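# Slide the red-taped fader knob to the tape mark

## Task

Move the knob of the fader that has red tape next to it until it sits level with the mark drawn on that tape, then release it, without shifting any of the other faders.

## Robot and tools

Robot: two arms, left_arm and right_arm, mounted on opposite sides of a table and facing each other. Each has six revolute joints and a two-finger gripper. The mount counts as part of its arm. Never let the arms collide or press on each other.

Frame: one shared scene frame. Origin is at the table centre, +z is up, and the table surface is at z = +0.020 m. left_arm's base is on the +y side. The names left and right label the arms only, not sides of any picture. On each gripper the fingers extend along its local +x and close along its local y. The reported end_effector_position is the point between the finger pads, about 3 to 4 cm behind the tips. Reported hand positions can be off, especially when the arm is stretched far.

Tool execute_actions. Argument actions is a list with zero or one item. Optional boolean pictures (default: images are returned).
- Empty list: no command, just the current state.
- Move: {"rows": [[...]], "steps": n}, n from 1 to 15 (default 15). Each control step is 1/30 s. Each row covers one step, and the final row is reused if there are fewer rows than steps.
- Wait: {"steps": n} with no rows, n up to 300. It returns after n steps counted from the previous result.
A rejected call sends nothing to the robot.

Row layout: always 14 numbers, even if one arm stays put. Positions 1 to 7 are left_arm, positions 8 to 14 are right_arm. For each arm: waist, shoulder, elbow, wrist pitch, wrist yaw, wrist roll, then gripper opening. The six joint values are absolute target angles in radians, the same quantities shown in Joint positions; they are not offsets. Stated ranges: waist -3.054 to 3.054, shoulder 0.000 to 3.142, elbow 0.000 to 2.356, wrist pitch -1.571 to 1.571, wrist yaw -1.571 to 1.571, wrist roll -3.142 to 3.142. A target more than 0.010 rad outside a range, and further out than the joint's current angle, causes refusal. True limits can be up to 0.010 rad off the stated ones. Over-range targets are clipped at the real limit and a "joint sent to its limit" line may appear, possibly referring to an earlier motion; its absence does not prove there is more room.

Opening: absolute value from -1 to 1. +1 is fully open. Empty fingers touch near -0.80, and values below that change nothing. Closing fully takes at least about 0.5 s.

Motion limits: per step, each joint target is held within a fixed distance of the measured angle (0.211 rad for waist, shoulder, elbow; 0.213 wrist pitch; 0.267 wrist yaw; 0.228 wrist roll). If a row would move a gripper more than 70 mm from where it is, all that arm's targets are scaled back toward current angles. So large moves take several calls. Friction may leave joints short of the target, especially at long reach, and tiny changes may not move at all; check Joint positions after each move. Between calls the arms keep heading for the last row sent until they settle or a step is HELD; after that only a new action moves them further.

Result lines: the state line gives, per arm, end_effector_position (m), end_effector_quat_wxyz and linear/angular velocities (m/s, rad/s). Joint positions and Joint velocities list each arm's six joints (rad, rad/s) plus the finger-pad gap (m, m/s; 0.088 m when fully open). grip_measured is the measured opening on the command scale; to keep hold of something command a value clearly below it (lower means a harder squeeze, about 34 N per pad at most). Readings may carry a fixed error of about 1 mm. "joint command not followed" means a clearance check altered or blocked joint targets on some steps; the rest of the row still ran. HELD marks steps where your row, or part of it, was not delivered.

Tool zoom_image: camera (one of cam_head_left, cam_head_right, cam_high, cam_low, cam_left_wrist, cam_right_wrist) and region [x0, y0, x1, y1] in pixels of that camera's latest 504x504 image, origin top-left, at most 504 by 504. Returns an enlarged view; useful for checking the knob against the tape line.

Tool finished_scene: argument scene, the number of the scene currently running. It ends that scene for good and reports whether the goal holds. Sending a reply with no tool call ends everything.

Suggested order: look, find the taped fader in the images, bring one gripper over its knob, grip or push it gently along the slot to the tape line, verify with zoom, open and lift away, then call finished_scene.

Avoid: knocking anything off the table, shifting other faders, hard hits or heavy pushes, fast slamming closes (can force the fingers open), dropping things. A loose object may occasionally get nudged by an outside push. Contact torque at a joint's load limit (waist 17.6, shoulder 21.8, elbow 21.7, wrist pitch 5.74, wrist yaw 5.72, wrist roll 5.36 N m, held weight included) stops that arm for 10 s and drops the rest of the call. Holding loads heats motors: a MOTOR HOT warning appears from 50 °C, and at 95 °C the arm is frozen (OVER-TEMPERATURE FAULT) and may lose power and go limp if it does not cool. Faster, smoother, low-effort motion is preferred.

Each tool is called after "Request:" as name(argument=value, ...) on one line, values as JSON.

## Session

Request:
execute_actions(actions=[])

Scene clock: 0.00 s of 4000.00 s.
left_arm: end_effector_position=(+0.2228, +0.3341, +0.2289) grip_measured=+0.829 end_effector_quat_wxyz=(+0.706, -0.375, +0.375, -0.469) end_effector_velocity=(+0.001, +0.002, -0.005) end_effector_angular_velocity=(+0.015, +0.021, +0.011) | right_arm: end_effector_position=(+0.0098, -0.1536, +0.4071) grip_measured=+0.840 end_effector_quat_wxyz=(+0.485, +0.025, -0.017, +0.874) end_effector_velocity=(+0.002, -0.000, -0.001) end_effector_angular_velocity=(+0.002, -0.007, -0.010)
Joint positions: left_arm=[ 1.038  1.089  0.076  0.81   0.489 -1.013  0.08 ] | right_arm=[-0.     0.854  0.655  0.258  0.    -0.006  0.08 ]
Joint velocities: left_arm=[ 0.002 -0.002 -0.002 -0.022 -0.007 -0.007 -0.   ] | right_arm=[-0.002 -0.007 -0.002 -0.007  0.007 -0.007  0.   ]
Motor temperatures (°C, as the motors report them): left_arm=[18 21 19 20 20 22] | right_arm=[20 19 20 20 21 19]
Heat: left arm: hottest wrist roll 22 °C (+0.0 °C/min); right arm: hottest wrist yaw 21 °C (+0.0 °C/min).

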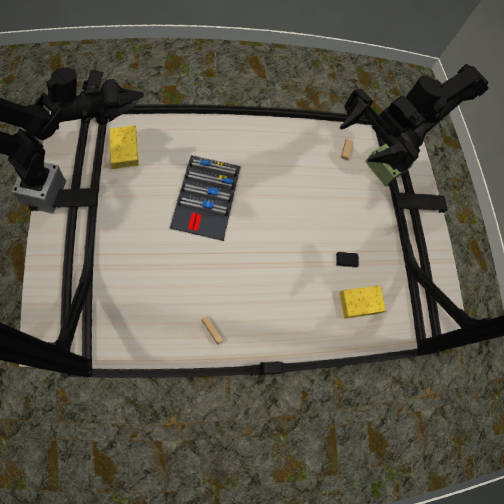

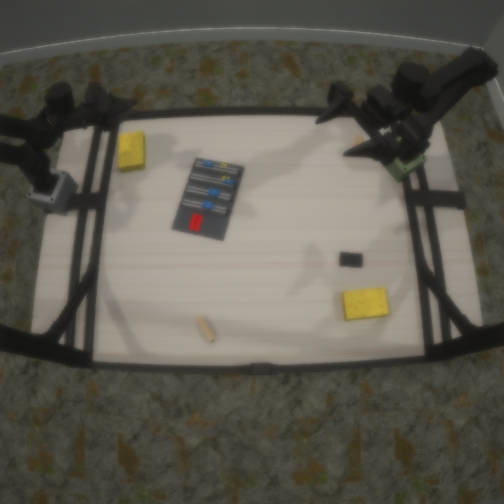

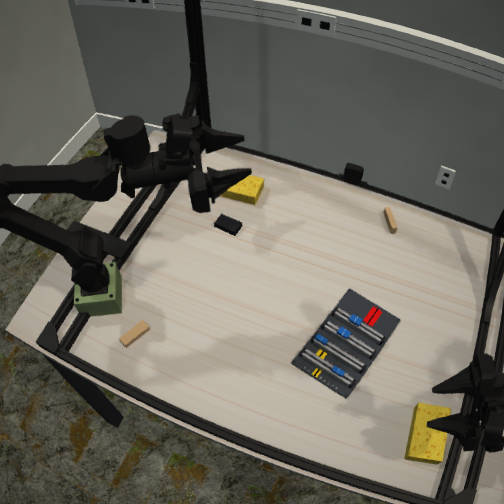

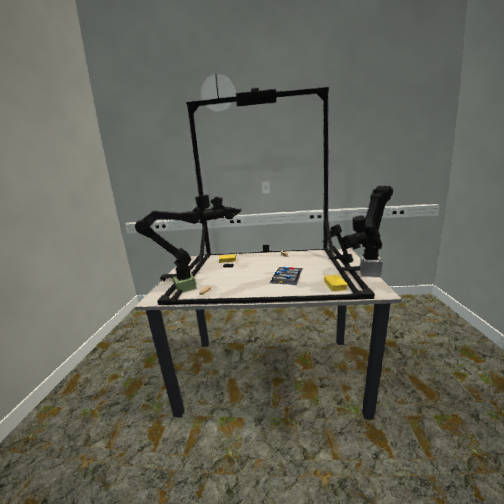

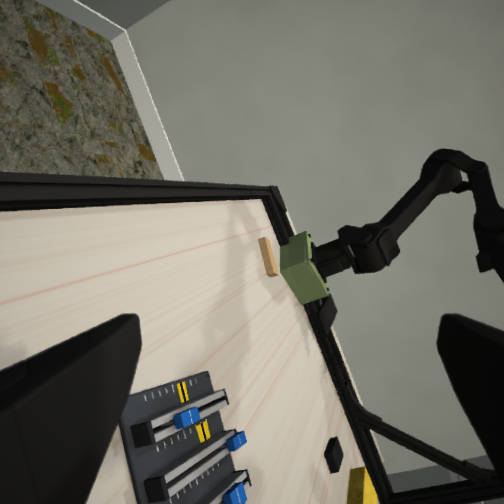

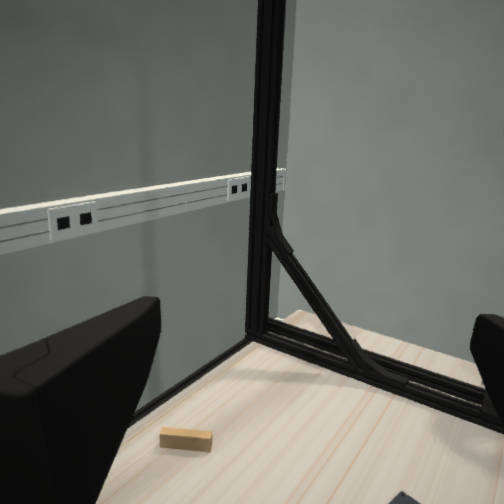

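Request:
zoom_image(camera="cam_head_left", region=[150,145,260,255])

Request:
zoom_image(camera="cam_high", region=[285,280,415,410])

Region (150, 145, 260, 255) of cam_head_left's 504x504 image, scaled by 4.582, with more detail than that image has.

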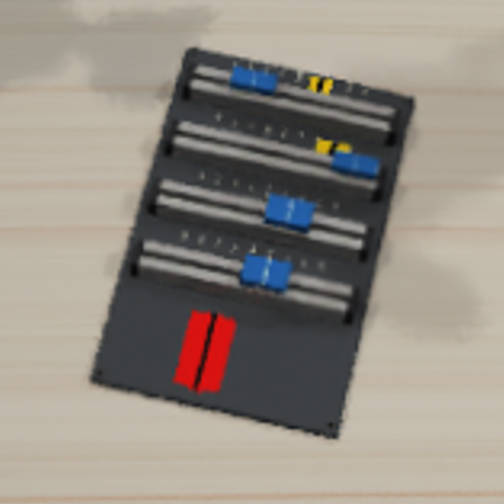

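Region (285, 280, 415, 410) of cam_high's 504x504 image, scaled by 3.877, with more detail than that image has.

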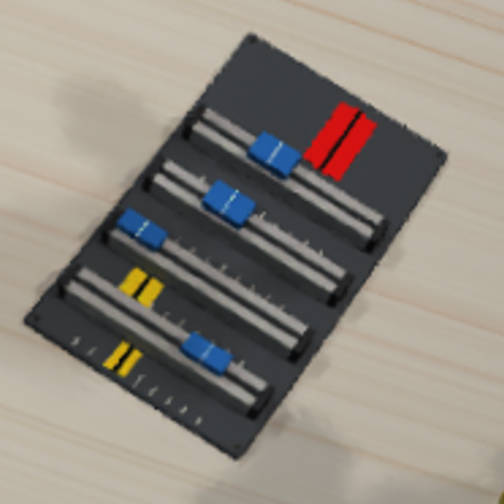

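Request:
execute_actions(actions=[{"rows":[[0.5,1.3,1.0,-0.3,0,0,0.3,0,0.854,0.655,0.258,0,0,0.84]]}], pictures=false)

Request:
execute_actions(actions=[{"rows":[[0.17,1.9,1.55,-1.1,0,0,0.3,-0.5,0.5,0.4,0.258,0,0,0.84]]}], pictures=false)

Request:
execute_actions(actions=[{"steps":45}])

Scene clock: 23.63 s of 4000.00 s.
left_arm: end_effector_position=(+0.1744, +0.2056, +0.3034) grip_measured=+0.303 end_effector_quat_wxyz=(+0.774, +0.086, +0.240, -0.580) end_effector_velocity=(+0.005, -0.080, +0.348) end_effector_angular_velocity=(+0.511, -1.422, -0.782) | right_arm: end_effector_position=(+0.0098, -0.1536, +0.4071) grip_measured=+0.840 end_effector_quat_wxyz=(+0.485, +0.025, -0.015, +0.874) end_effector_velocity=(+0.000, -0.001, -0.001) end_effector_angular_velocity=(+0.001, -0.025, +0.004)
Joint positions: left_arm=[ 0.509  1.291  0.813 -0.012  0.012 -0.16   0.054] | right_arm=[-0.     0.854  0.655  0.258  0.    -0.002  0.08 ]
Joint velocities: left_arm=[-0.071  0.012  1.551 -1.692 -0.081  1.663 -0.002] | right_arm=[-0.002 -0.007  0.002 -0.022 -0.007 -0.022 -0.   ]
Motor temperatures (°C, as the motors report them): left_arm=[18 21 21 23 20 22] | right_arm=[20 19 23 24 21 19]
Heat: left arm: hottest wrist pitch 23 °C (+2.5 °C/min); right arm: hottest wrist pitch 24 °C (+7.6 °C/min).
Steps of this call (steps 1 to 90: nothing new was sent; then 20.13 s passed at rest; steps 91 to 105: all 15 steps of this action). Readings (joint positions):
91: left_arm=[1.017 1.106 0.094 0.784 0.448 -0.982] | right_arm=[-0.000 0.854 0.655 0.258 0.000 -0.006]
92: left_arm=[0.959 1.152 0.142 0.715 0.372 -0.918] | right_arm=[-0.000 0.854 0.655 0.258 0.000 -0.005]
94: left_arm=[0.850 1.239 0.250 0.600 0.233 -0.802] | right_arm=[-0.000 0.854 0.655 0.258 0.000 -0.004]
98: left_arm=[0.639 1.285 0.451 0.378 0.063 -0.569] | right_arm=[-0.000 0.854 0.655 0.258 0.000 -0.003]
105: the state above

Scene clock: 24.13 s of 4000.00 s.
left_arm: end_effector_position=(+0.0433, +0.1430, +0.2282) grip_measured=+0.300 end_effector_quat_wxyz=(+0.570, +0.398, +0.371, -0.615) end_effector_velocity=(+0.016, +0.224, -0.120) end_effector_angular_velocity=(+1.544, -0.142, -0.024) | right_arm: end_effector_position=(+0.1600, -0.1689, +0.3869) grip_measured=+0.840 end_effector_quat_wxyz=(+0.681, +0.061, -0.058, +0.728) end_effector_velocity=(+0.016, +0.002, -0.016) end_effector_angular_velocity=(-0.032, +0.001, -0.053)
Joint positions: left_arm=[ 0.172  1.872  1.487 -0.766 -0.001 -0.007  0.054] | right_arm=[-0.49   0.507  0.417  0.258  0.001 -0.002  0.08 ]
Joint velocities: left_arm=[-0.007  0.31   0.481 -1.722 -0.007  0.022  0.   ] | right_arm=[-0.076 -0.012 -0.037 -0.007 -0.022  0.007 -0.   ]
Motor temperatures (°C, as the motors report them): left_arm=[18 21 21 23 20 22] | right_arm=[20 19 23 24 21 19]
Heat: left arm: hottest wrist pitch 23 °C (+2.5 °C/min); right arm: hottest wrist pitch 24 °C (+7.5 °C/min).
Steps of this call (steps 1 to 15: all 15 steps of this action). Readings (joint positions):
1: left_arm=[0.498 1.307 0.861 -0.059 -0.001 -0.119] | right_arm=[-0.014 0.835 0.639 0.264 -0.011 -0.002]
2: left_arm=[0.461 1.333 0.911 -0.091 -0.008 -0.094] | right_arm=[-0.061 0.795 0.601 0.265 -0.011 -0.002]
4: left_arm=[0.375 1.405 1.003 -0.176 -0.006 -0.060] | right_arm=[-0.168 0.686 0.510 0.258 -0.003 -0.002]
8: left_arm=[0.225 1.593 1.184 -0.382 -0.002 -0.022] | right_arm=[-0.388 0.545 0.429 0.255 -0.000 -0.002]
15: the state above

Scene clock: 25.63 s of 4000.00 s.
left_arm: end_effector_position=(+0.0480, +0.2004, +0.2186) grip_measured=+0.300 end_effector_quat_wxyz=(+0.509, +0.486, +0.450, -0.550) end_effector_velocity=(+0.000, +0.002, +0.002) end_effector_angular_velocity=(+0.002, -0.007, +0.006) | right_arm: end_effector_position=(+0.1620, -0.1691, +0.3863) grip_measured=+0.840 end_effector_quat_wxyz=(+0.683, +0.060, -0.058, +0.725) end_effector_velocity=(+0.003, +0.001, -0.003) end_effector_angular_velocity=(-0.012, -0.004, -0.020)
Joint positions: left_arm=[ 0.172  1.885  1.536 -1.098 -0.001 -0.006  0.054] | right_arm=[-0.498  0.505  0.414  0.258  0.001 -0.002  0.08 ]
Joint velocities: left_arm=[-0.002 -0.007 -0.002 -0.007 -0.007 -0.007 -0.   ] | right_arm=[ 0.002  0.002 -0.002 -0.007  0.022 -0.007 -0.   ]
Motor temperatures (°C, as the motors report them): left_arm=[18 21 21 23 20 22] | right_arm=[20 19 23 24 21 19]
Heat: left arm: hottest wrist pitch 23 °C (+2.3 °C/min); right arm: hottest wrist pitch 24 °C (+7.0 °C/min).
Steps of this call (steps 1 to 30: the robot went on to your last target; steps 31 to 45: nothing new was sent). Readings (joint positions):
1: left_arm=[0.172 1.879 1.500 -0.823 -0.001 -0.007] | right_arm=[-0.492 0.507 0.416 0.258 0.001 -0.002]
2: left_arm=[0.172 1.882 1.510 -0.878 -0.001 -0.006] | right_arm=[-0.494 0.507 0.415 0.258 0.001 -0.002]
4: left_arm=[0.172 1.883 1.523 -0.984 -0.001 -0.006] | right_arm=[-0.496 0.506 0.415 0.258 0.001 -0.002]
8: left_arm=[0.172 1.884 1.531 -1.070 -0.001 -0.006] | right_arm=[-0.497 0.505 0.415 0.258 0.001 -0.002]
45: the state above
All arms were judged still, so your last target was given up. Only a new action makes them travel on or press farther. Fingers that are still opening or closing keep moving.

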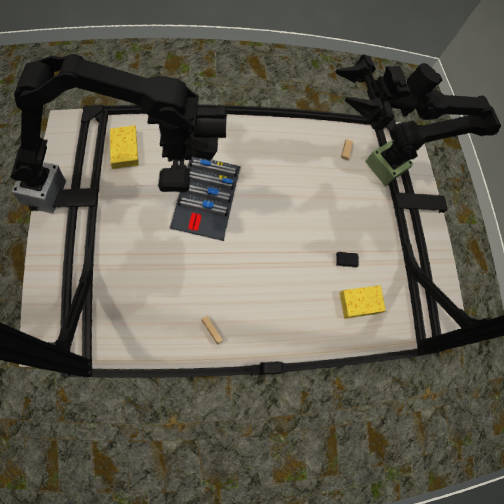

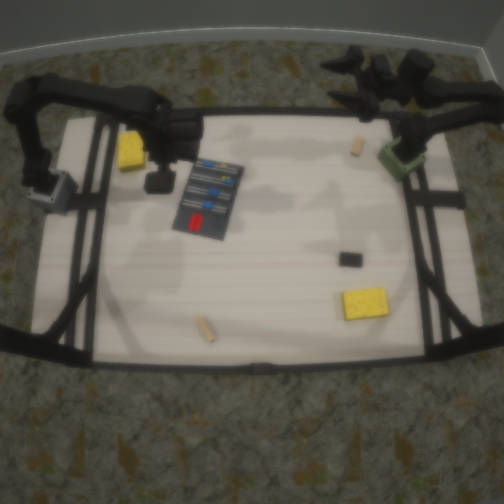

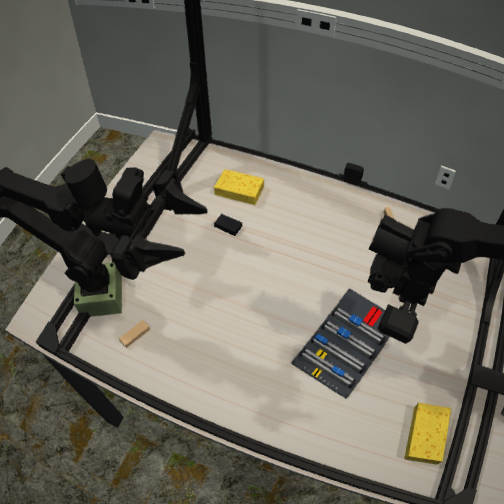

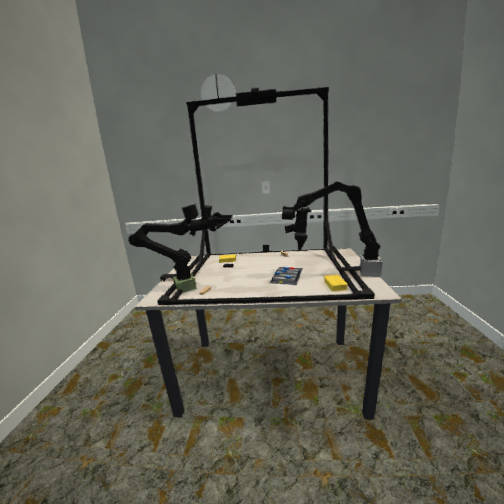

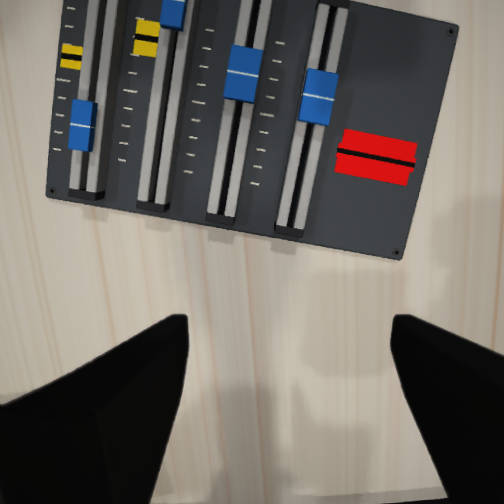

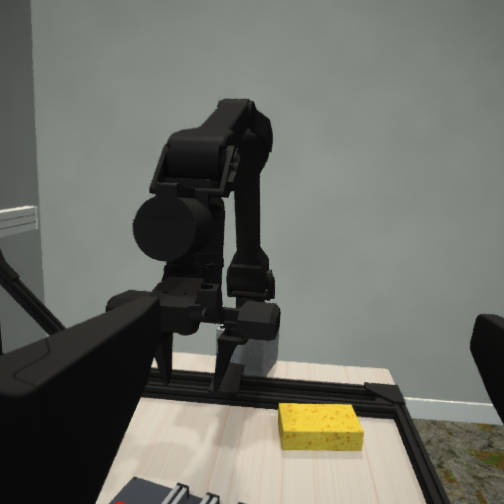

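Request:
execute_actions(actions=[{"rows":[[0.105,2.225,1.69,-1.033,0,1.67,1,-0.5,0.5,0.4,0.258,0,0,0.84]]}], pictures=false)

Request:
execute_actions(actions=[{"steps":35}])

Scene clock: 41.03 s of 4000.00 s.
left_arm: end_effector_position=(+0.0161, +0.1635, +0.1261) grip_measured=+0.988 end_effector_quat_wxyz=(+0.196, +0.681, +0.201, -0.677) end_effector_velocity=(-0.003, -0.023, +0.011) end_effector_angular_velocity=(-0.080, +0.022, -1.739) | right_arm: end_effector_position=(+0.1620, -0.1691, +0.3862) grip_measured=+0.840 end_effector_quat_wxyz=(+0.683, +0.060, -0.058, +0.725) end_effector_velocity=(-0.001, +0.000, -0.000) end_effector_angular_velocity=(+0.004, -0.023, +0.001)
Joint positions: left_arm=[ 0.103  2.228  1.681 -1.033 -0.002  0.851  0.087] | right_arm=[-0.498  0.504  0.414  0.258  0.001 -0.002  0.08 ]
Joint velocities: left_arm=[-0.002  0.002  0.051  0.037 -0.007  1.736  0.002] | right_arm=[-0.002  0.002 -0.002  0.007 -0.007 -0.022  0.   ]
Motor temperatures (°C, as the motors report them): left_arm=[18 23 23 22 20 22] | right_arm=[20 19 24 25 21 19]
Heat: left arm: hottest shoulder 23 °C (+1.5 °C/min); right arm: hottest wrist pitch 25 °C (+5.8 °C/min).
Steps of this call (steps 1 to 90: nothing new was sent; then 11.90 s passed at rest; steps 91 to 105: all 15 steps of this action). Readings (joint positions):
91: left_arm=[0.170 1.904 1.551 -1.105 -0.001 0.027] | right_arm=[-0.498 0.504 0.414 0.258 0.001 -0.002]
92: left_arm=[0.161 1.941 1.588 -1.092 -0.001 0.092] | right_arm=[-0.498 0.504 0.414 0.258 0.001 -0.002]
94: left_arm=[0.133 2.031 1.655 -1.034 -0.001 0.209] | right_arm=[-0.498 0.504 0.414 0.258 0.001 -0.002]
98: left_arm=[0.103 2.181 1.676 -1.038 -0.002 0.442] | right_arm=[-0.498 0.504 0.414 0.258 0.001 -0.002]
105: the state above

Scene clock: 42.20 s of 4000.00 s.
left_arm: end_effector_position=(+0.0160, +0.1630, +0.1263) grip_measured=+0.992 end_effector_quat_wxyz=(-0.089, +0.703, -0.083, -0.701) end_effector_velocity=(+0.003, +0.002, +0.000) end_effector_angular_velocity=(+0.004, -0.023, +0.019) | right_arm: end_effector_position=(+0.1620, -0.1691, +0.3861) grip_measured=+0.840 end_effector_quat_wxyz=(+0.683, +0.060, -0.058, +0.725) end_effector_velocity=(-0.000, -0.001, -0.001) end_effector_angular_velocity=(-0.002, -0.009, +0.004)
Joint positions: left_arm=[ 0.103  2.228  1.682 -1.032 -0.002  1.664  0.088] | right_arm=[-0.498  0.504  0.414  0.258  0.001 -0.002  0.08 ]
Joint velocities: left_arm=[-0.002 -0.002 -0.002 -0.007 -0.022 -0.022 -0.   ] | right_arm=[-0.002 -0.007 -0.002 -0.007 -0.007 -0.007 -0.   ]
Motor temperatures (°C, as the motors report them): left_arm=[18 24 23 22 20 22] | right_arm=[20 19 24 25 21 19]
Heat: left arm: hottest shoulder 24 °C (+2.8 °C/min); right arm: hottest wrist pitch 25 °C (+5.7 °C/min).
Steps of this call (steps 1 to 35: the robot went on to your last target). Readings (joint positions):
1: left_arm=[0.103 2.228 1.682 -1.033 -0.002 0.908] | right_arm=[-0.498 0.504 0.414 0.258 0.001 -0.002]
2: left_arm=[0.103 2.228 1.682 -1.033 -0.002 0.967] | right_arm=[-0.498 0.504 0.414 0.258 0.001 -0.002]
4: left_arm=[0.103 2.228 1.682 -1.033 -0.002 1.083] | right_arm=[-0.498 0.504 0.414 0.258 0.001 -0.002]
8: left_arm=[0.103 2.228 1.682 -1.033 -0.002 1.315] | right_arm=[-0.498 0.504 0.414 0.258 0.001 -0.002]
35: the state above

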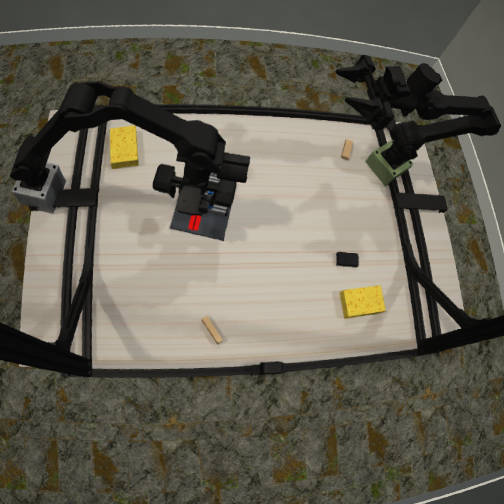

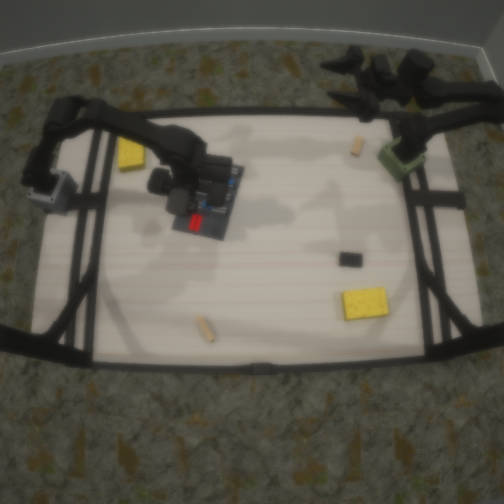

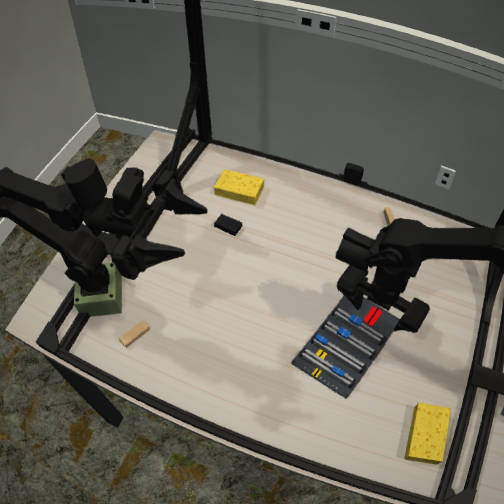

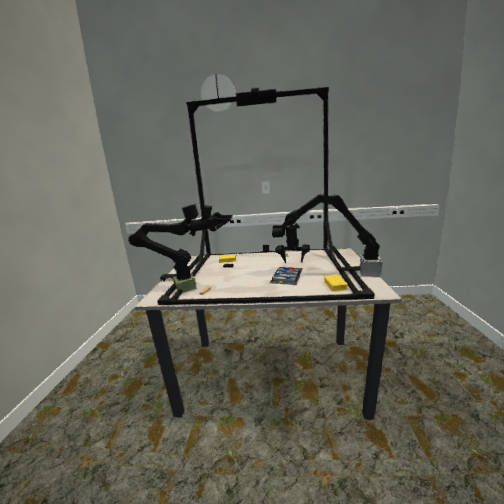

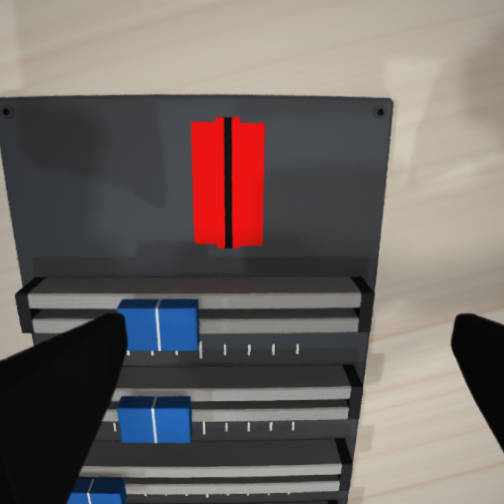

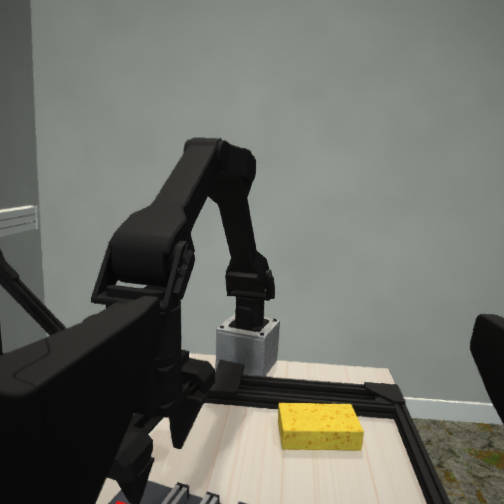

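Request:
execute_actions(actions=[{"rows":[[0.163,2.345,1.789,-1.004,0,1.73,1,-0.5,0.5,0.4,0.258,0,0,0.84]]}])

Scene clock: 51.17 s of 4000.00 s.
left_arm: end_effector_position=(+0.0393, +0.1361, +0.1068) grip_measured=+0.992 end_effector_quat_wxyz=(-0.082, +0.702, -0.089, -0.702) end_effector_velocity=(-0.003, -0.008, +0.004) end_effector_angular_velocity=(-0.027, -0.005, +0.000) | right_arm: end_effector_position=(+0.1620, -0.1691, +0.3859) grip_measured=+0.840 end_effector_quat_wxyz=(+0.683, +0.060, -0.058, +0.725) end_effector_velocity=(-0.000, -0.000, -0.002) end_effector_angular_velocity=(-0.007, -0.009, +0.004)
Joint positions: left_arm=[ 0.164  2.331  1.776 -1.006 -0.001  1.724  0.088] | right_arm=[-0.498  0.504  0.413  0.258  0.001 -0.002  0.08 ]
Joint velocities: left_arm=[-0.007  0.002  0.022  0.007 -0.007 -0.007 -0.   ] | right_arm=[-0.002 -0.002 -0.002 -0.007 -0.007 -0.007  0.   ]
Motor temperatures (°C, as the motors report them): left_arm=[18 26 23 22 20 22] | right_arm=[20 19 24 26 21 19]
Heat: left arm: hottest shoulder 26 °C (+4.7 °C/min); right arm: hottest wrist pitch 26 °C (+5.9 °C/min).
Steps of this call (steps 1 to 15: the robot went on to your last target; steps 16 to 90: nothing new was sent; then 5.47 s passed at rest; steps 91 to 105: all 15 steps of this action). Readings (joint positions):
91: left_arm=[0.104 2.236 1.692 -1.037 -0.001 1.674] | right_arm=[-0.498 0.504 0.413 0.258 0.001 -0.002]
92: left_arm=[0.112 2.255 1.715 -1.032 -0.001 1.691] | right_arm=[-0.498 0.504 0.413 0.258 0.001 -0.002]
94: left_arm=[0.136 2.290 1.755 -1.004 -0.001 1.707] | right_arm=[-0.498 0.504 0.413 0.258 0.001 -0.002]
98: left_arm=[0.166 2.324 1.768 -1.006 -0.001 1.720] | right_arm=[-0.498 0.504 0.413 0.258 0.001 -0.002]
105: the state above

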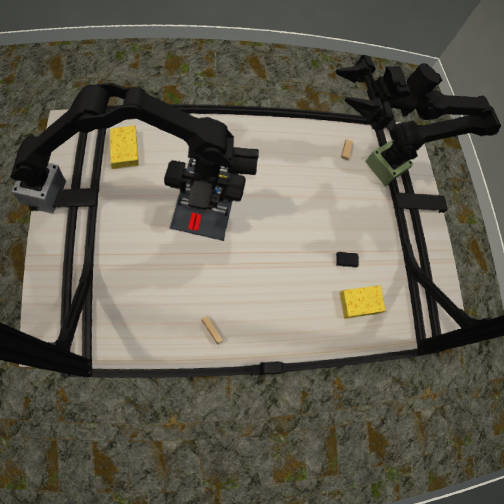

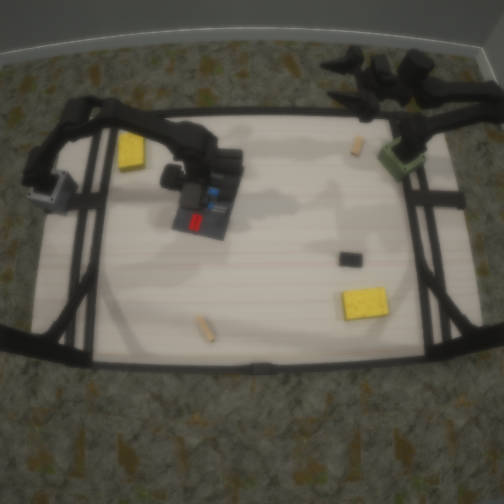

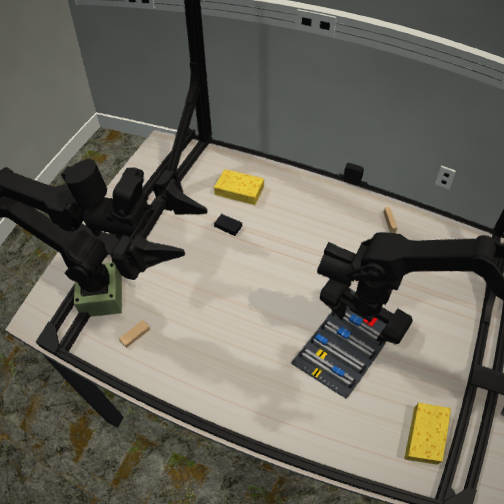

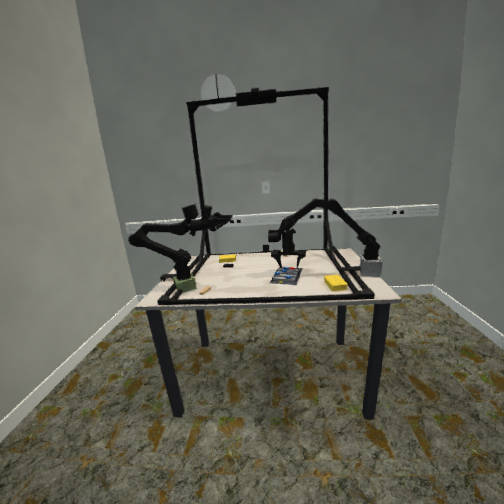

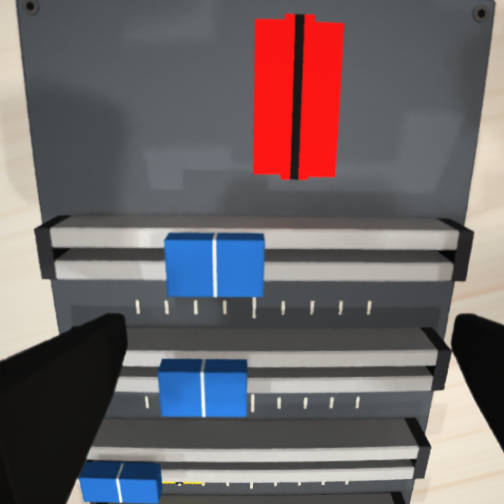

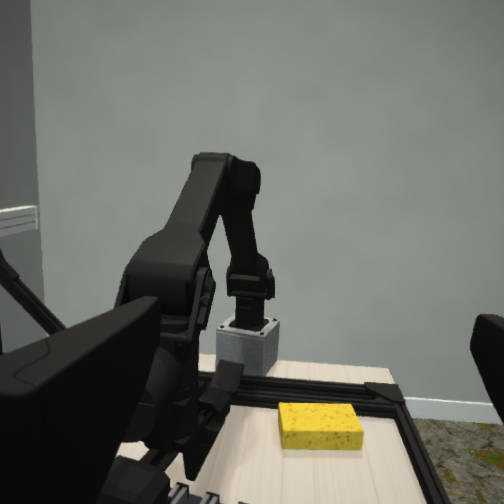

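Request:
execute_actions(actions=[{"rows":[[0.151,2.35,1.712,-0.945,0,1.72,1,-0.5,0.5,0.4,0.258,0,0,0.84]]}])

Scene clock: 57.50 s of 4000.00 s.
left_arm: end_effector_position=(+0.0346, +0.1401, +0.0924) grip_measured=+0.992 end_effector_quat_wxyz=(-0.085, +0.702, -0.094, -0.701) end_effector_velocity=(+0.005, +0.003, +0.001) end_effector_angular_velocity=(+0.005, -0.022, +0.025) | right_arm: end_effector_position=(+0.1621, -0.1691, +0.3858) grip_measured=+0.840 end_effector_quat_wxyz=(+0.684, +0.060, -0.058, +0.725) end_effector_velocity=(+0.002, -0.001, +0.003) end_effector_angular_velocity=(+0.013, -0.005, -0.011)
Joint positions: left_arm=[ 0.153  2.336  1.724 -0.948 -0.001  1.724  0.088] | right_arm=[-0.498  0.504  0.413  0.258  0.001 -0.002  0.08 ]
Joint velocities: left_arm=[ 0.002 -0.007 -0.007 -0.007 -0.022 -0.022 -0.   ] | right_arm=[-0.002 -0.002  0.002  0.007  0.007 -0.007  0.   ]
Motor temperatures (°C, as the motors report them): left_arm=[18 27 23 22 20 22] | right_arm=[20 19 24 26 21 19]
Heat: left arm: hottest shoulder 27 °C (+5.2 °C/min); right arm: hottest wrist pitch 26 °C (+5.2 °C/min).
Steps of this call (steps 1 to 15: the robot went on to your last target; steps 16 to 90: nothing new was sent; then 2.83 s passed at rest; steps 91 to 105: all 15 steps of this action). Readings (joint positions):
91: left_arm=[0.164 2.331 1.773 -0.998 -0.001 1.724] | right_arm=[-0.498 0.504 0.413 0.258 0.001 -0.002]
92: left_arm=[0.163 2.331 1.762 -0.979 -0.001 1.724] | right_arm=[-0.498 0.504 0.413 0.258 0.001 -0.002]
94: left_arm=[0.158 2.332 1.746 -0.962 -0.000 1.724] | right_arm=[-0.498 0.504 0.413 0.258 0.001 -0.002]
98: left_arm=[0.153 2.336 1.726 -0.952 -0.001 1.724] | right_arm=[-0.498 0.504 0.413 0.258 0.001 -0.002]
105: the state above

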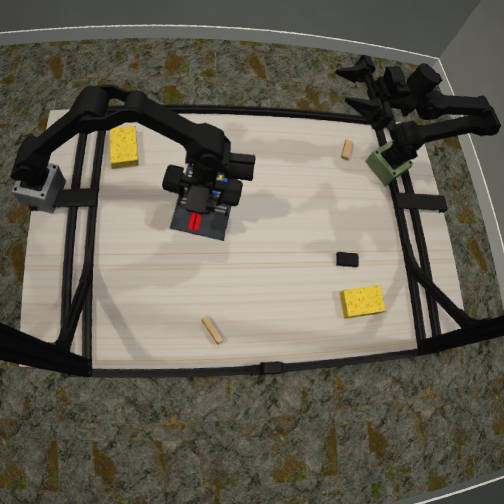

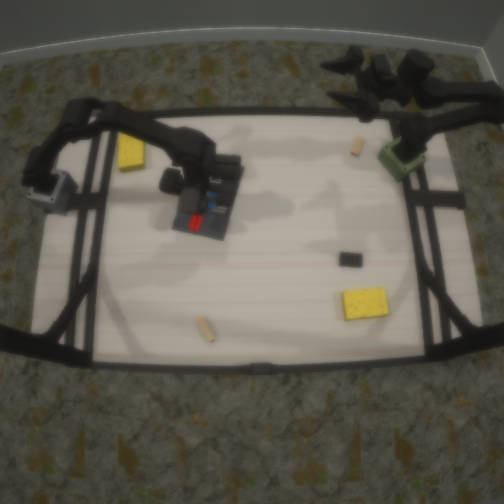

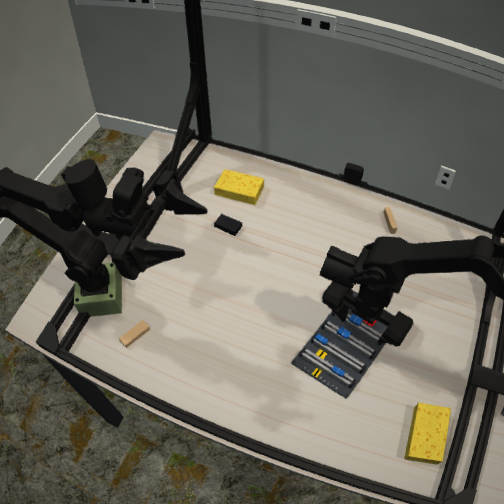

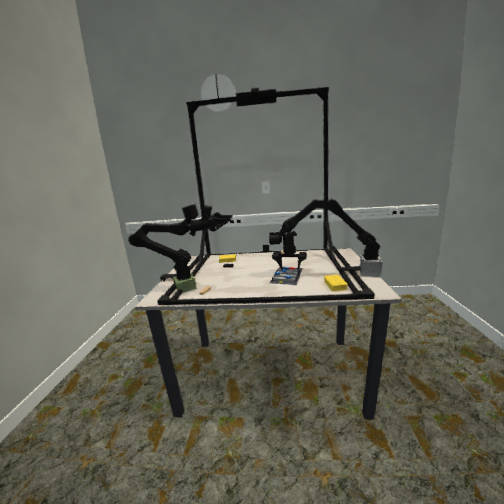

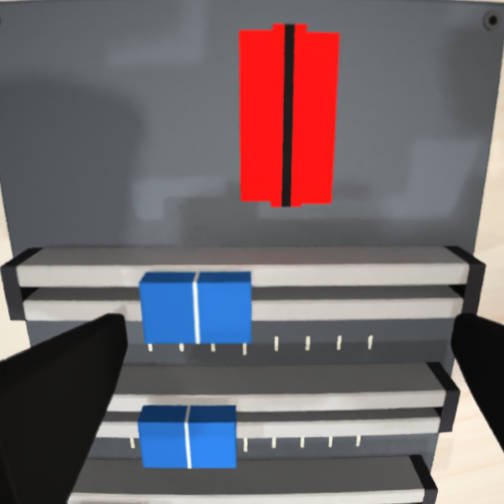

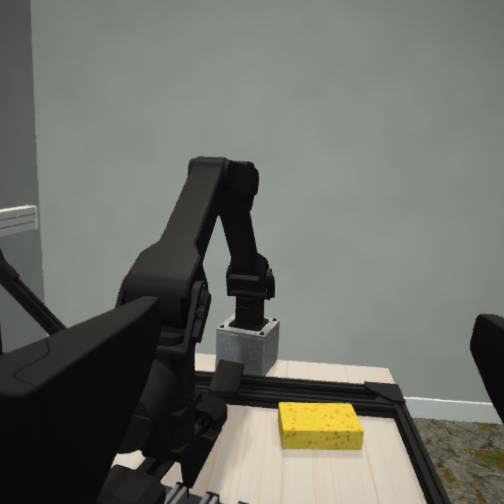

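Request:
execute_actions(actions=[{"rows":[[0.151,2.373,1.712,-0.934,0,1.72,1,-0.5,0.5,0.4,0.258,0,0,0.84]]}], pictures=false)

Request:
execute_actions(actions=[{"rows":[[0.151,2.373,1.712,-0.934,0,1.72,0.8,-0.5,0.5,0.4,0.258,0,0,0.84],[0.151,2.373,1.712,-0.934,0,1.72,0.8,-0.5,0.5,0.4,0.258,0,0,0.84],[0.151,2.373,1.712,-0.934,0,1.72,0.6,-0.5,0.5,0.4,0.258,0,0,0.84],[0.151,2.373,1.712,-0.934,0,1.72,0.6,-0.5,0.5,0.4,0.258,0,0,0.84],[0.151,2.373,1.712,-0.934,0,1.72,0.3,-0.5,0.5,0.4,0.258,0,0,0.84]]}])

Scene clock: 65.30 s of 4000.00 s.
left_arm: end_effector_position=(+0.0345, +0.1398, +0.0906) grip_measured=+0.989 end_effector_quat_wxyz=(-0.085, +0.702, -0.094, -0.701) end_effector_velocity=(+0.002, +0.002, +0.000) end_effector_angular_velocity=(+0.007, -0.008, +0.010) | right_arm: end_effector_position=(+0.1621, -0.1691, +0.3854) grip_measured=+0.840 end_effector_quat_wxyz=(+0.684, +0.060, -0.057, +0.725) end_effector_velocity=(-0.003, -0.000, -0.002) end_effector_angular_velocity=(-0.007, -0.011, +0.018)
Joint positions: left_arm=[ 0.153  2.34   1.724 -0.943 -0.001  1.724  0.087] | right_arm=[-0.498  0.504  0.412  0.258  0.001 -0.002  0.08 ]
Joint velocities: left_arm=[ 0.002 -0.002 -0.002 -0.007 -0.007 -0.007  0.   ] | right_arm=[-0.002 -0.002 -0.002 -0.007 -0.022 -0.007 -0.   ]
Motor temperatures (°C, as the motors report them): left_arm=[18 28 22 22 20 22] | right_arm=[20 19 24 26 21 19]
Heat: left arm: hottest shoulder 28 °C (+6.1 °C/min); right arm: hottest wrist pitch 26 °C (+5.1 °C/min).
Steps of this call (steps 1 to 15: the robot went on to your last target; steps 16 to 90: nothing new was sent; then 4.30 s passed at rest; steps 91 to 105: all 15 steps of this action). Readings (joint positions):
91: left_arm=[0.153 2.337 1.724 -0.947 -0.001 1.724] | right_arm=[-0.498 0.504 0.412 0.258 0.001 -0.002]
92: left_arm=[0.153 2.338 1.724 -0.947 -0.001 1.724] | right_arm=[-0.498 0.504 0.412 0.258 0.001 -0.002]
94: left_arm=[0.153 2.339 1.724 -0.947 -0.001 1.724] | right_arm=[-0.498 0.504 0.412 0.258 0.001 -0.002]
98: left_arm=[0.153 2.340 1.724 -0.943 -0.001 1.724] | right_arm=[-0.498 0.504 0.412 0.258 0.001 -0.002]
105: the state above

Scene clock: 65.80 s of 4000.00 s.
left_arm: end_effector_position=(+0.0331, +0.1365, +0.0897) grip_measured=+0.313 end_effector_quat_wxyz=(-0.081, +0.701, -0.100, -0.702) end_effector_velocity=(-0.002, +0.004, +0.001) end_effector_angular_velocity=(+0.018, +0.006, +0.005) | right_arm: end_effector_position=(+0.1621, -0.1691, +0.3854) grip_measured=+0.840 end_effector_quat_wxyz=(+0.684, +0.060, -0.057, +0.725) end_effector_velocity=(+0.002, -0.000, +0.000) end_effector_angular_velocity=(-0.001, -0.021, -0.013)
Joint positions: left_arm=[ 0.151  2.342  1.724 -0.926  0.002  1.724  0.054] | right_arm=[-0.498  0.504  0.412  0.258  0.001 -0.002  0.08 ]
Joint velocities: left_arm=[-0.002 -0.002  0.002 -0.022  0.007 -0.007 -0.006] | right_arm=[-0.002 -0.002  0.002 -0.007  0.007 -0.022  0.   ]
Motor temperatures (°C, as the motors report them): left_arm=[18 28 22 22 20 22] | right_arm=[20 19 24 26 21 19]
Heat: left arm: hottest shoulder 28 °C (+6.0 °C/min); right arm: hottest wrist pitch 26 °C (+5.0 °C/min).
Steps of this call (steps 1 to 15: all 15 steps of this action). Readings (joint positions):
1: left_arm=[0.153 2.340 1.724 -0.942 -0.001 1.724] | right_arm=[-0.498 0.504 0.412 0.258 0.001 -0.002]
2: left_arm=[0.152 2.340 1.724 -0.937 -0.001 1.724] | right_arm=[-0.498 0.504 0.412 0.258 0.001 -0.002]
4: left_arm=[0.152 2.342 1.724 -0.926 -0.001 1.724] | right_arm=[-0.498 0.504 0.412 0.258 0.001 -0.002]
8: left_arm=[0.151 2.342 1.724 -0.925 0.002 1.724] | right_arm=[-0.498 0.504 0.412 0.258 0.001 -0.002]
15: the state above

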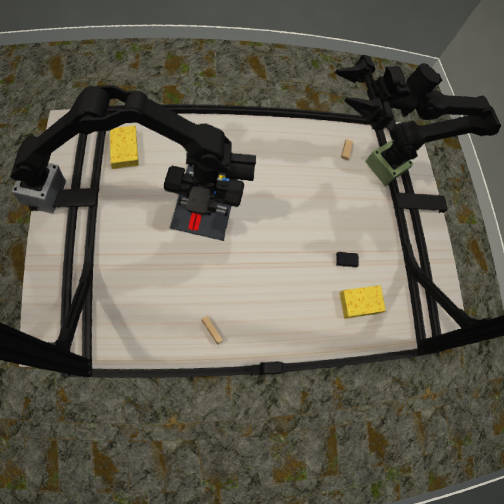

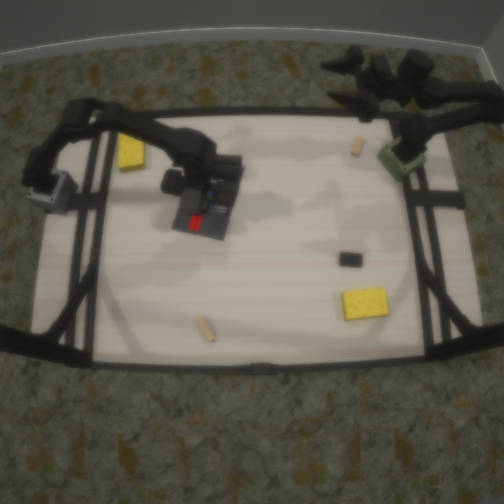

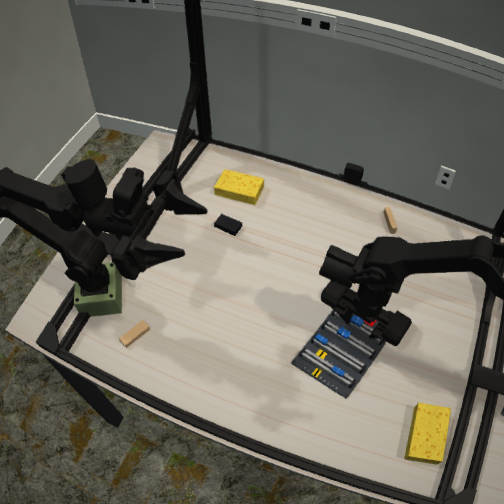

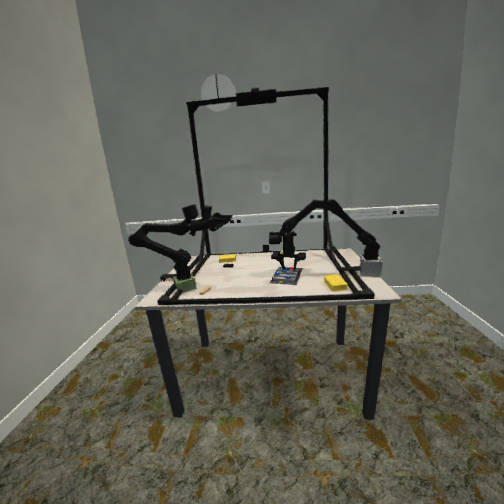

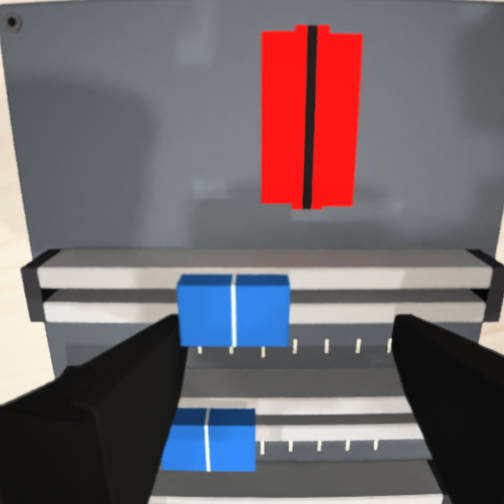

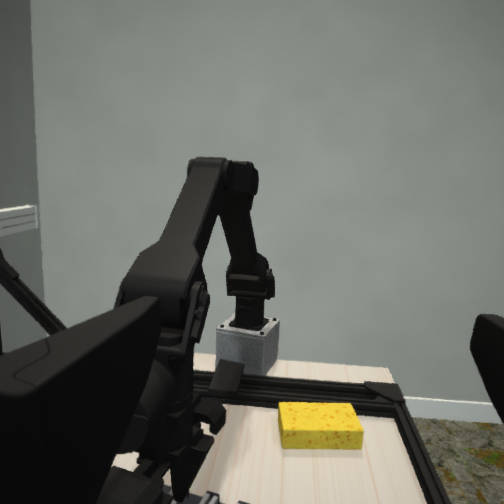

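Request:
execute_actions(actions=[{"rows":[[0.14,2.345,1.72,-0.968,0,1.72,0.3,-0.5,0.5,0.4,0.258,0,0,0.84]]}], pictures=false)

Request:
execute_actions(actions=[{"rows":[[0.14,2.345,1.72,-0.968,0,1.72,0.05,-0.5,0.5,0.4,0.258,0,0,0.84]]}])

Scene clock: 71.97 s of 4000.00 s.
left_arm: end_effector_position=(+0.0326, +0.1434, +0.0893) grip_measured=+0.302 end_effector_quat_wxyz=(-0.093, +0.702, -0.090, -0.700) end_effector_velocity=(+0.003, +0.005, +0.000) end_effector_angular_velocity=(+0.021, -0.010, +0.024) | right_arm: end_effector_position=(+0.1620, -0.1691, +0.3854) grip_measured=+0.840 end_effector_quat_wxyz=(+0.683, +0.060, -0.057, +0.725) end_effector_velocity=(-0.000, -0.000, -0.002) end_effector_angular_velocity=(-0.007, -0.009, +0.004)
Joint positions: left_arm=[ 0.147  2.343  1.724 -0.957 -0.004  1.724  0.054] | right_arm=[-0.498  0.504  0.412  0.258  0.001 -0.002  0.08 ]
Joint velocities: left_arm=[ 0.002 -0.002 -0.002 -0.022 -0.007 -0.022 -0.   ] | right_arm=[-0.002 -0.002 -0.002 -0.007 -0.007 -0.007 -0.   ]
Motor temperatures (°C, as the motors report them): left_arm=[18 28 22 22 20 22] | right_arm=[20 19 24 27 21 19]
Heat: left arm: hottest shoulder 28 °C (+6.0 °C/min); right arm: hottest wrist pitch 27 °C (+5.0 °C/min).
Steps of this call (steps 1 to 15: the robot went on to your last target; steps 16 to 90: nothing new was sent; then 2.67 s passed at rest; steps 91 to 105: all 15 steps of this action). Readings (joint positions):
91: left_arm=[0.151 2.343 1.724 -0.928 0.002 1.724] | right_arm=[-0.498 0.504 0.412 0.258 0.001 -0.002]
92: left_arm=[0.150 2.343 1.724 -0.936 0.001 1.724] | right_arm=[-0.498 0.504 0.412 0.258 0.001 -0.002]
94: left_arm=[0.148 2.343 1.724 -0.948 -0.001 1.724] | right_arm=[-0.498 0.504 0.412 0.258 0.001 -0.002]
98: left_arm=[0.147 2.343 1.724 -0.955 -0.003 1.724] | right_arm=[-0.498 0.504 0.412 0.258 0.001 -0.002]
105: the state above

Scene clock: 72.47 s of 4000.00 s.
left_arm: end_effector_position=(+0.0313, +0.1439, +0.0893) grip_measured=+0.054 end_effector_quat_wxyz=(-0.095, +0.702, -0.090, -0.700) end_effector_velocity=(-0.002, +0.005, +0.000) end_effector_angular_velocity=(+0.023, +0.005, -0.010) | right_arm: end_effector_position=(+0.1620, -0.1691, +0.3852) grip_measured=+0.840 end_effector_quat_wxyz=(+0.683, +0.060, -0.057, +0.725) end_effector_velocity=(-0.002, -0.000, -0.002) end_effector_angular_velocity=(-0.006, -0.023, +0.006)
Joint positions: left_arm=[ 0.144  2.343  1.724 -0.959 -0.004  1.724  0.042] | right_arm=[-0.498  0.504  0.411  0.258  0.001 -0.002  0.08 ]
Joint velocities: left_arm=[-0.002 -0.002 -0.002 -0.022  0.007  0.007 -0.001] | right_arm=[ 0.002 -0.002 -0.002 -0.007 -0.007 -0.022 -0.   ]
Motor temperatures (°C, as the motors report them): left_arm=[18 29 22 22 20 22] | right_arm=[20 19 24 27 21 19]
Heat: left arm: hottest shoulder 29 °C (+7.1 °C/min); right arm: hottest wrist pitch 27 °C (+5.0 °C/min).
Steps of this call (steps 1 to 15: all 15 steps of this action). Readings (joint positions):
1: left_arm=[0.146 2.343 1.724 -0.957 -0.004 1.724] | right_arm=[-0.498 0.504 0.412 0.258 0.001 -0.002]
2: left_arm=[0.146 2.343 1.724 -0.956 -0.004 1.724] | right_arm=[-0.498 0.504 0.412 0.258 0.001 -0.002]
4: left_arm=[0.145 2.343 1.724 -0.957 -0.004 1.724] | right_arm=[-0.498 0.504 0.412 0.258 0.001 -0.002]
8: left_arm=[0.144 2.343 1.724 -0.958 -0.004 1.724] | right_arm=[-0.498 0.504 0.412 0.258 0.001 -0.002]
15: the state above

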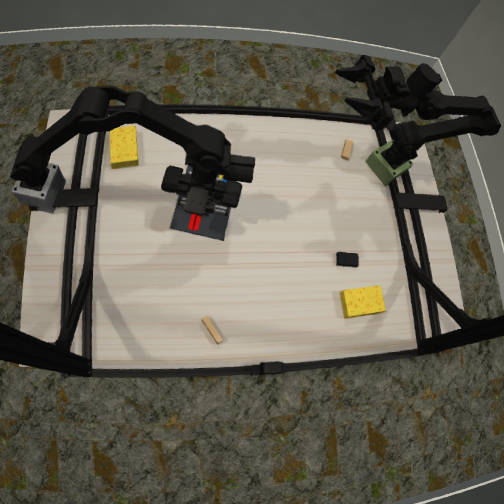

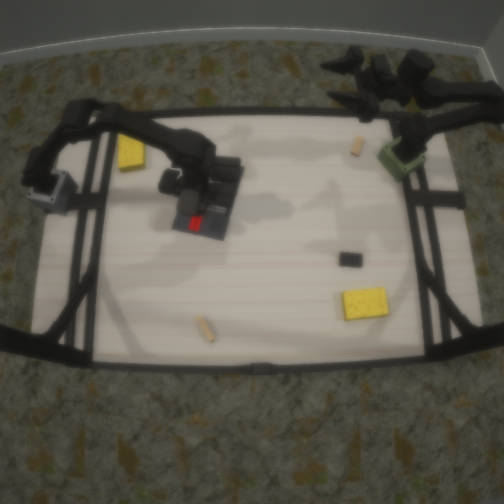

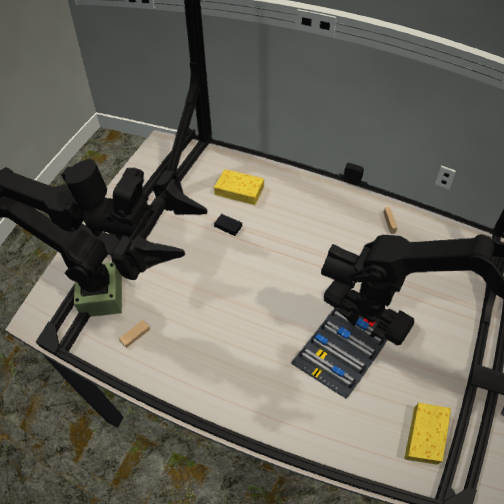

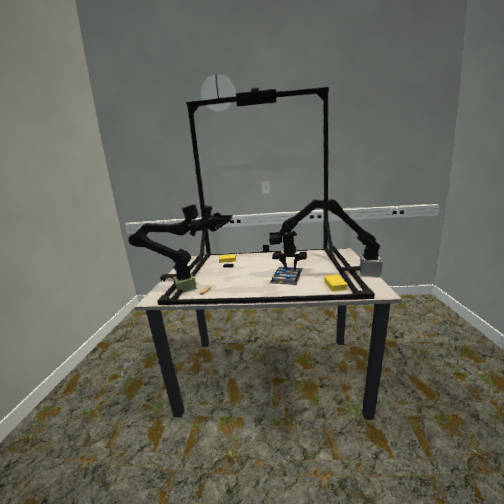

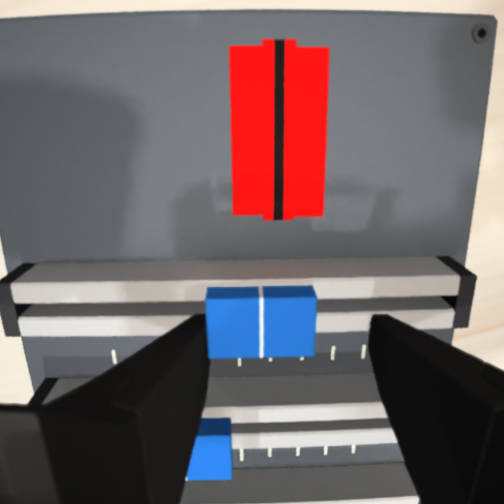

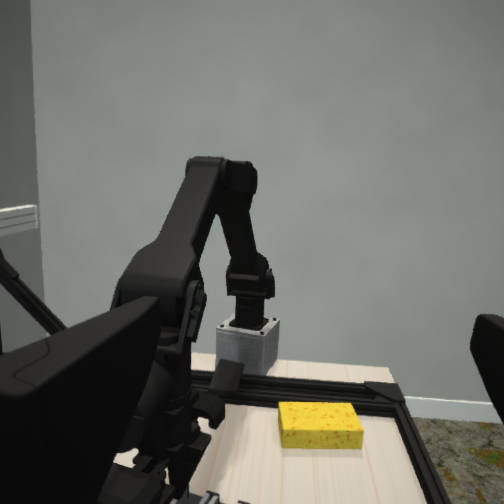

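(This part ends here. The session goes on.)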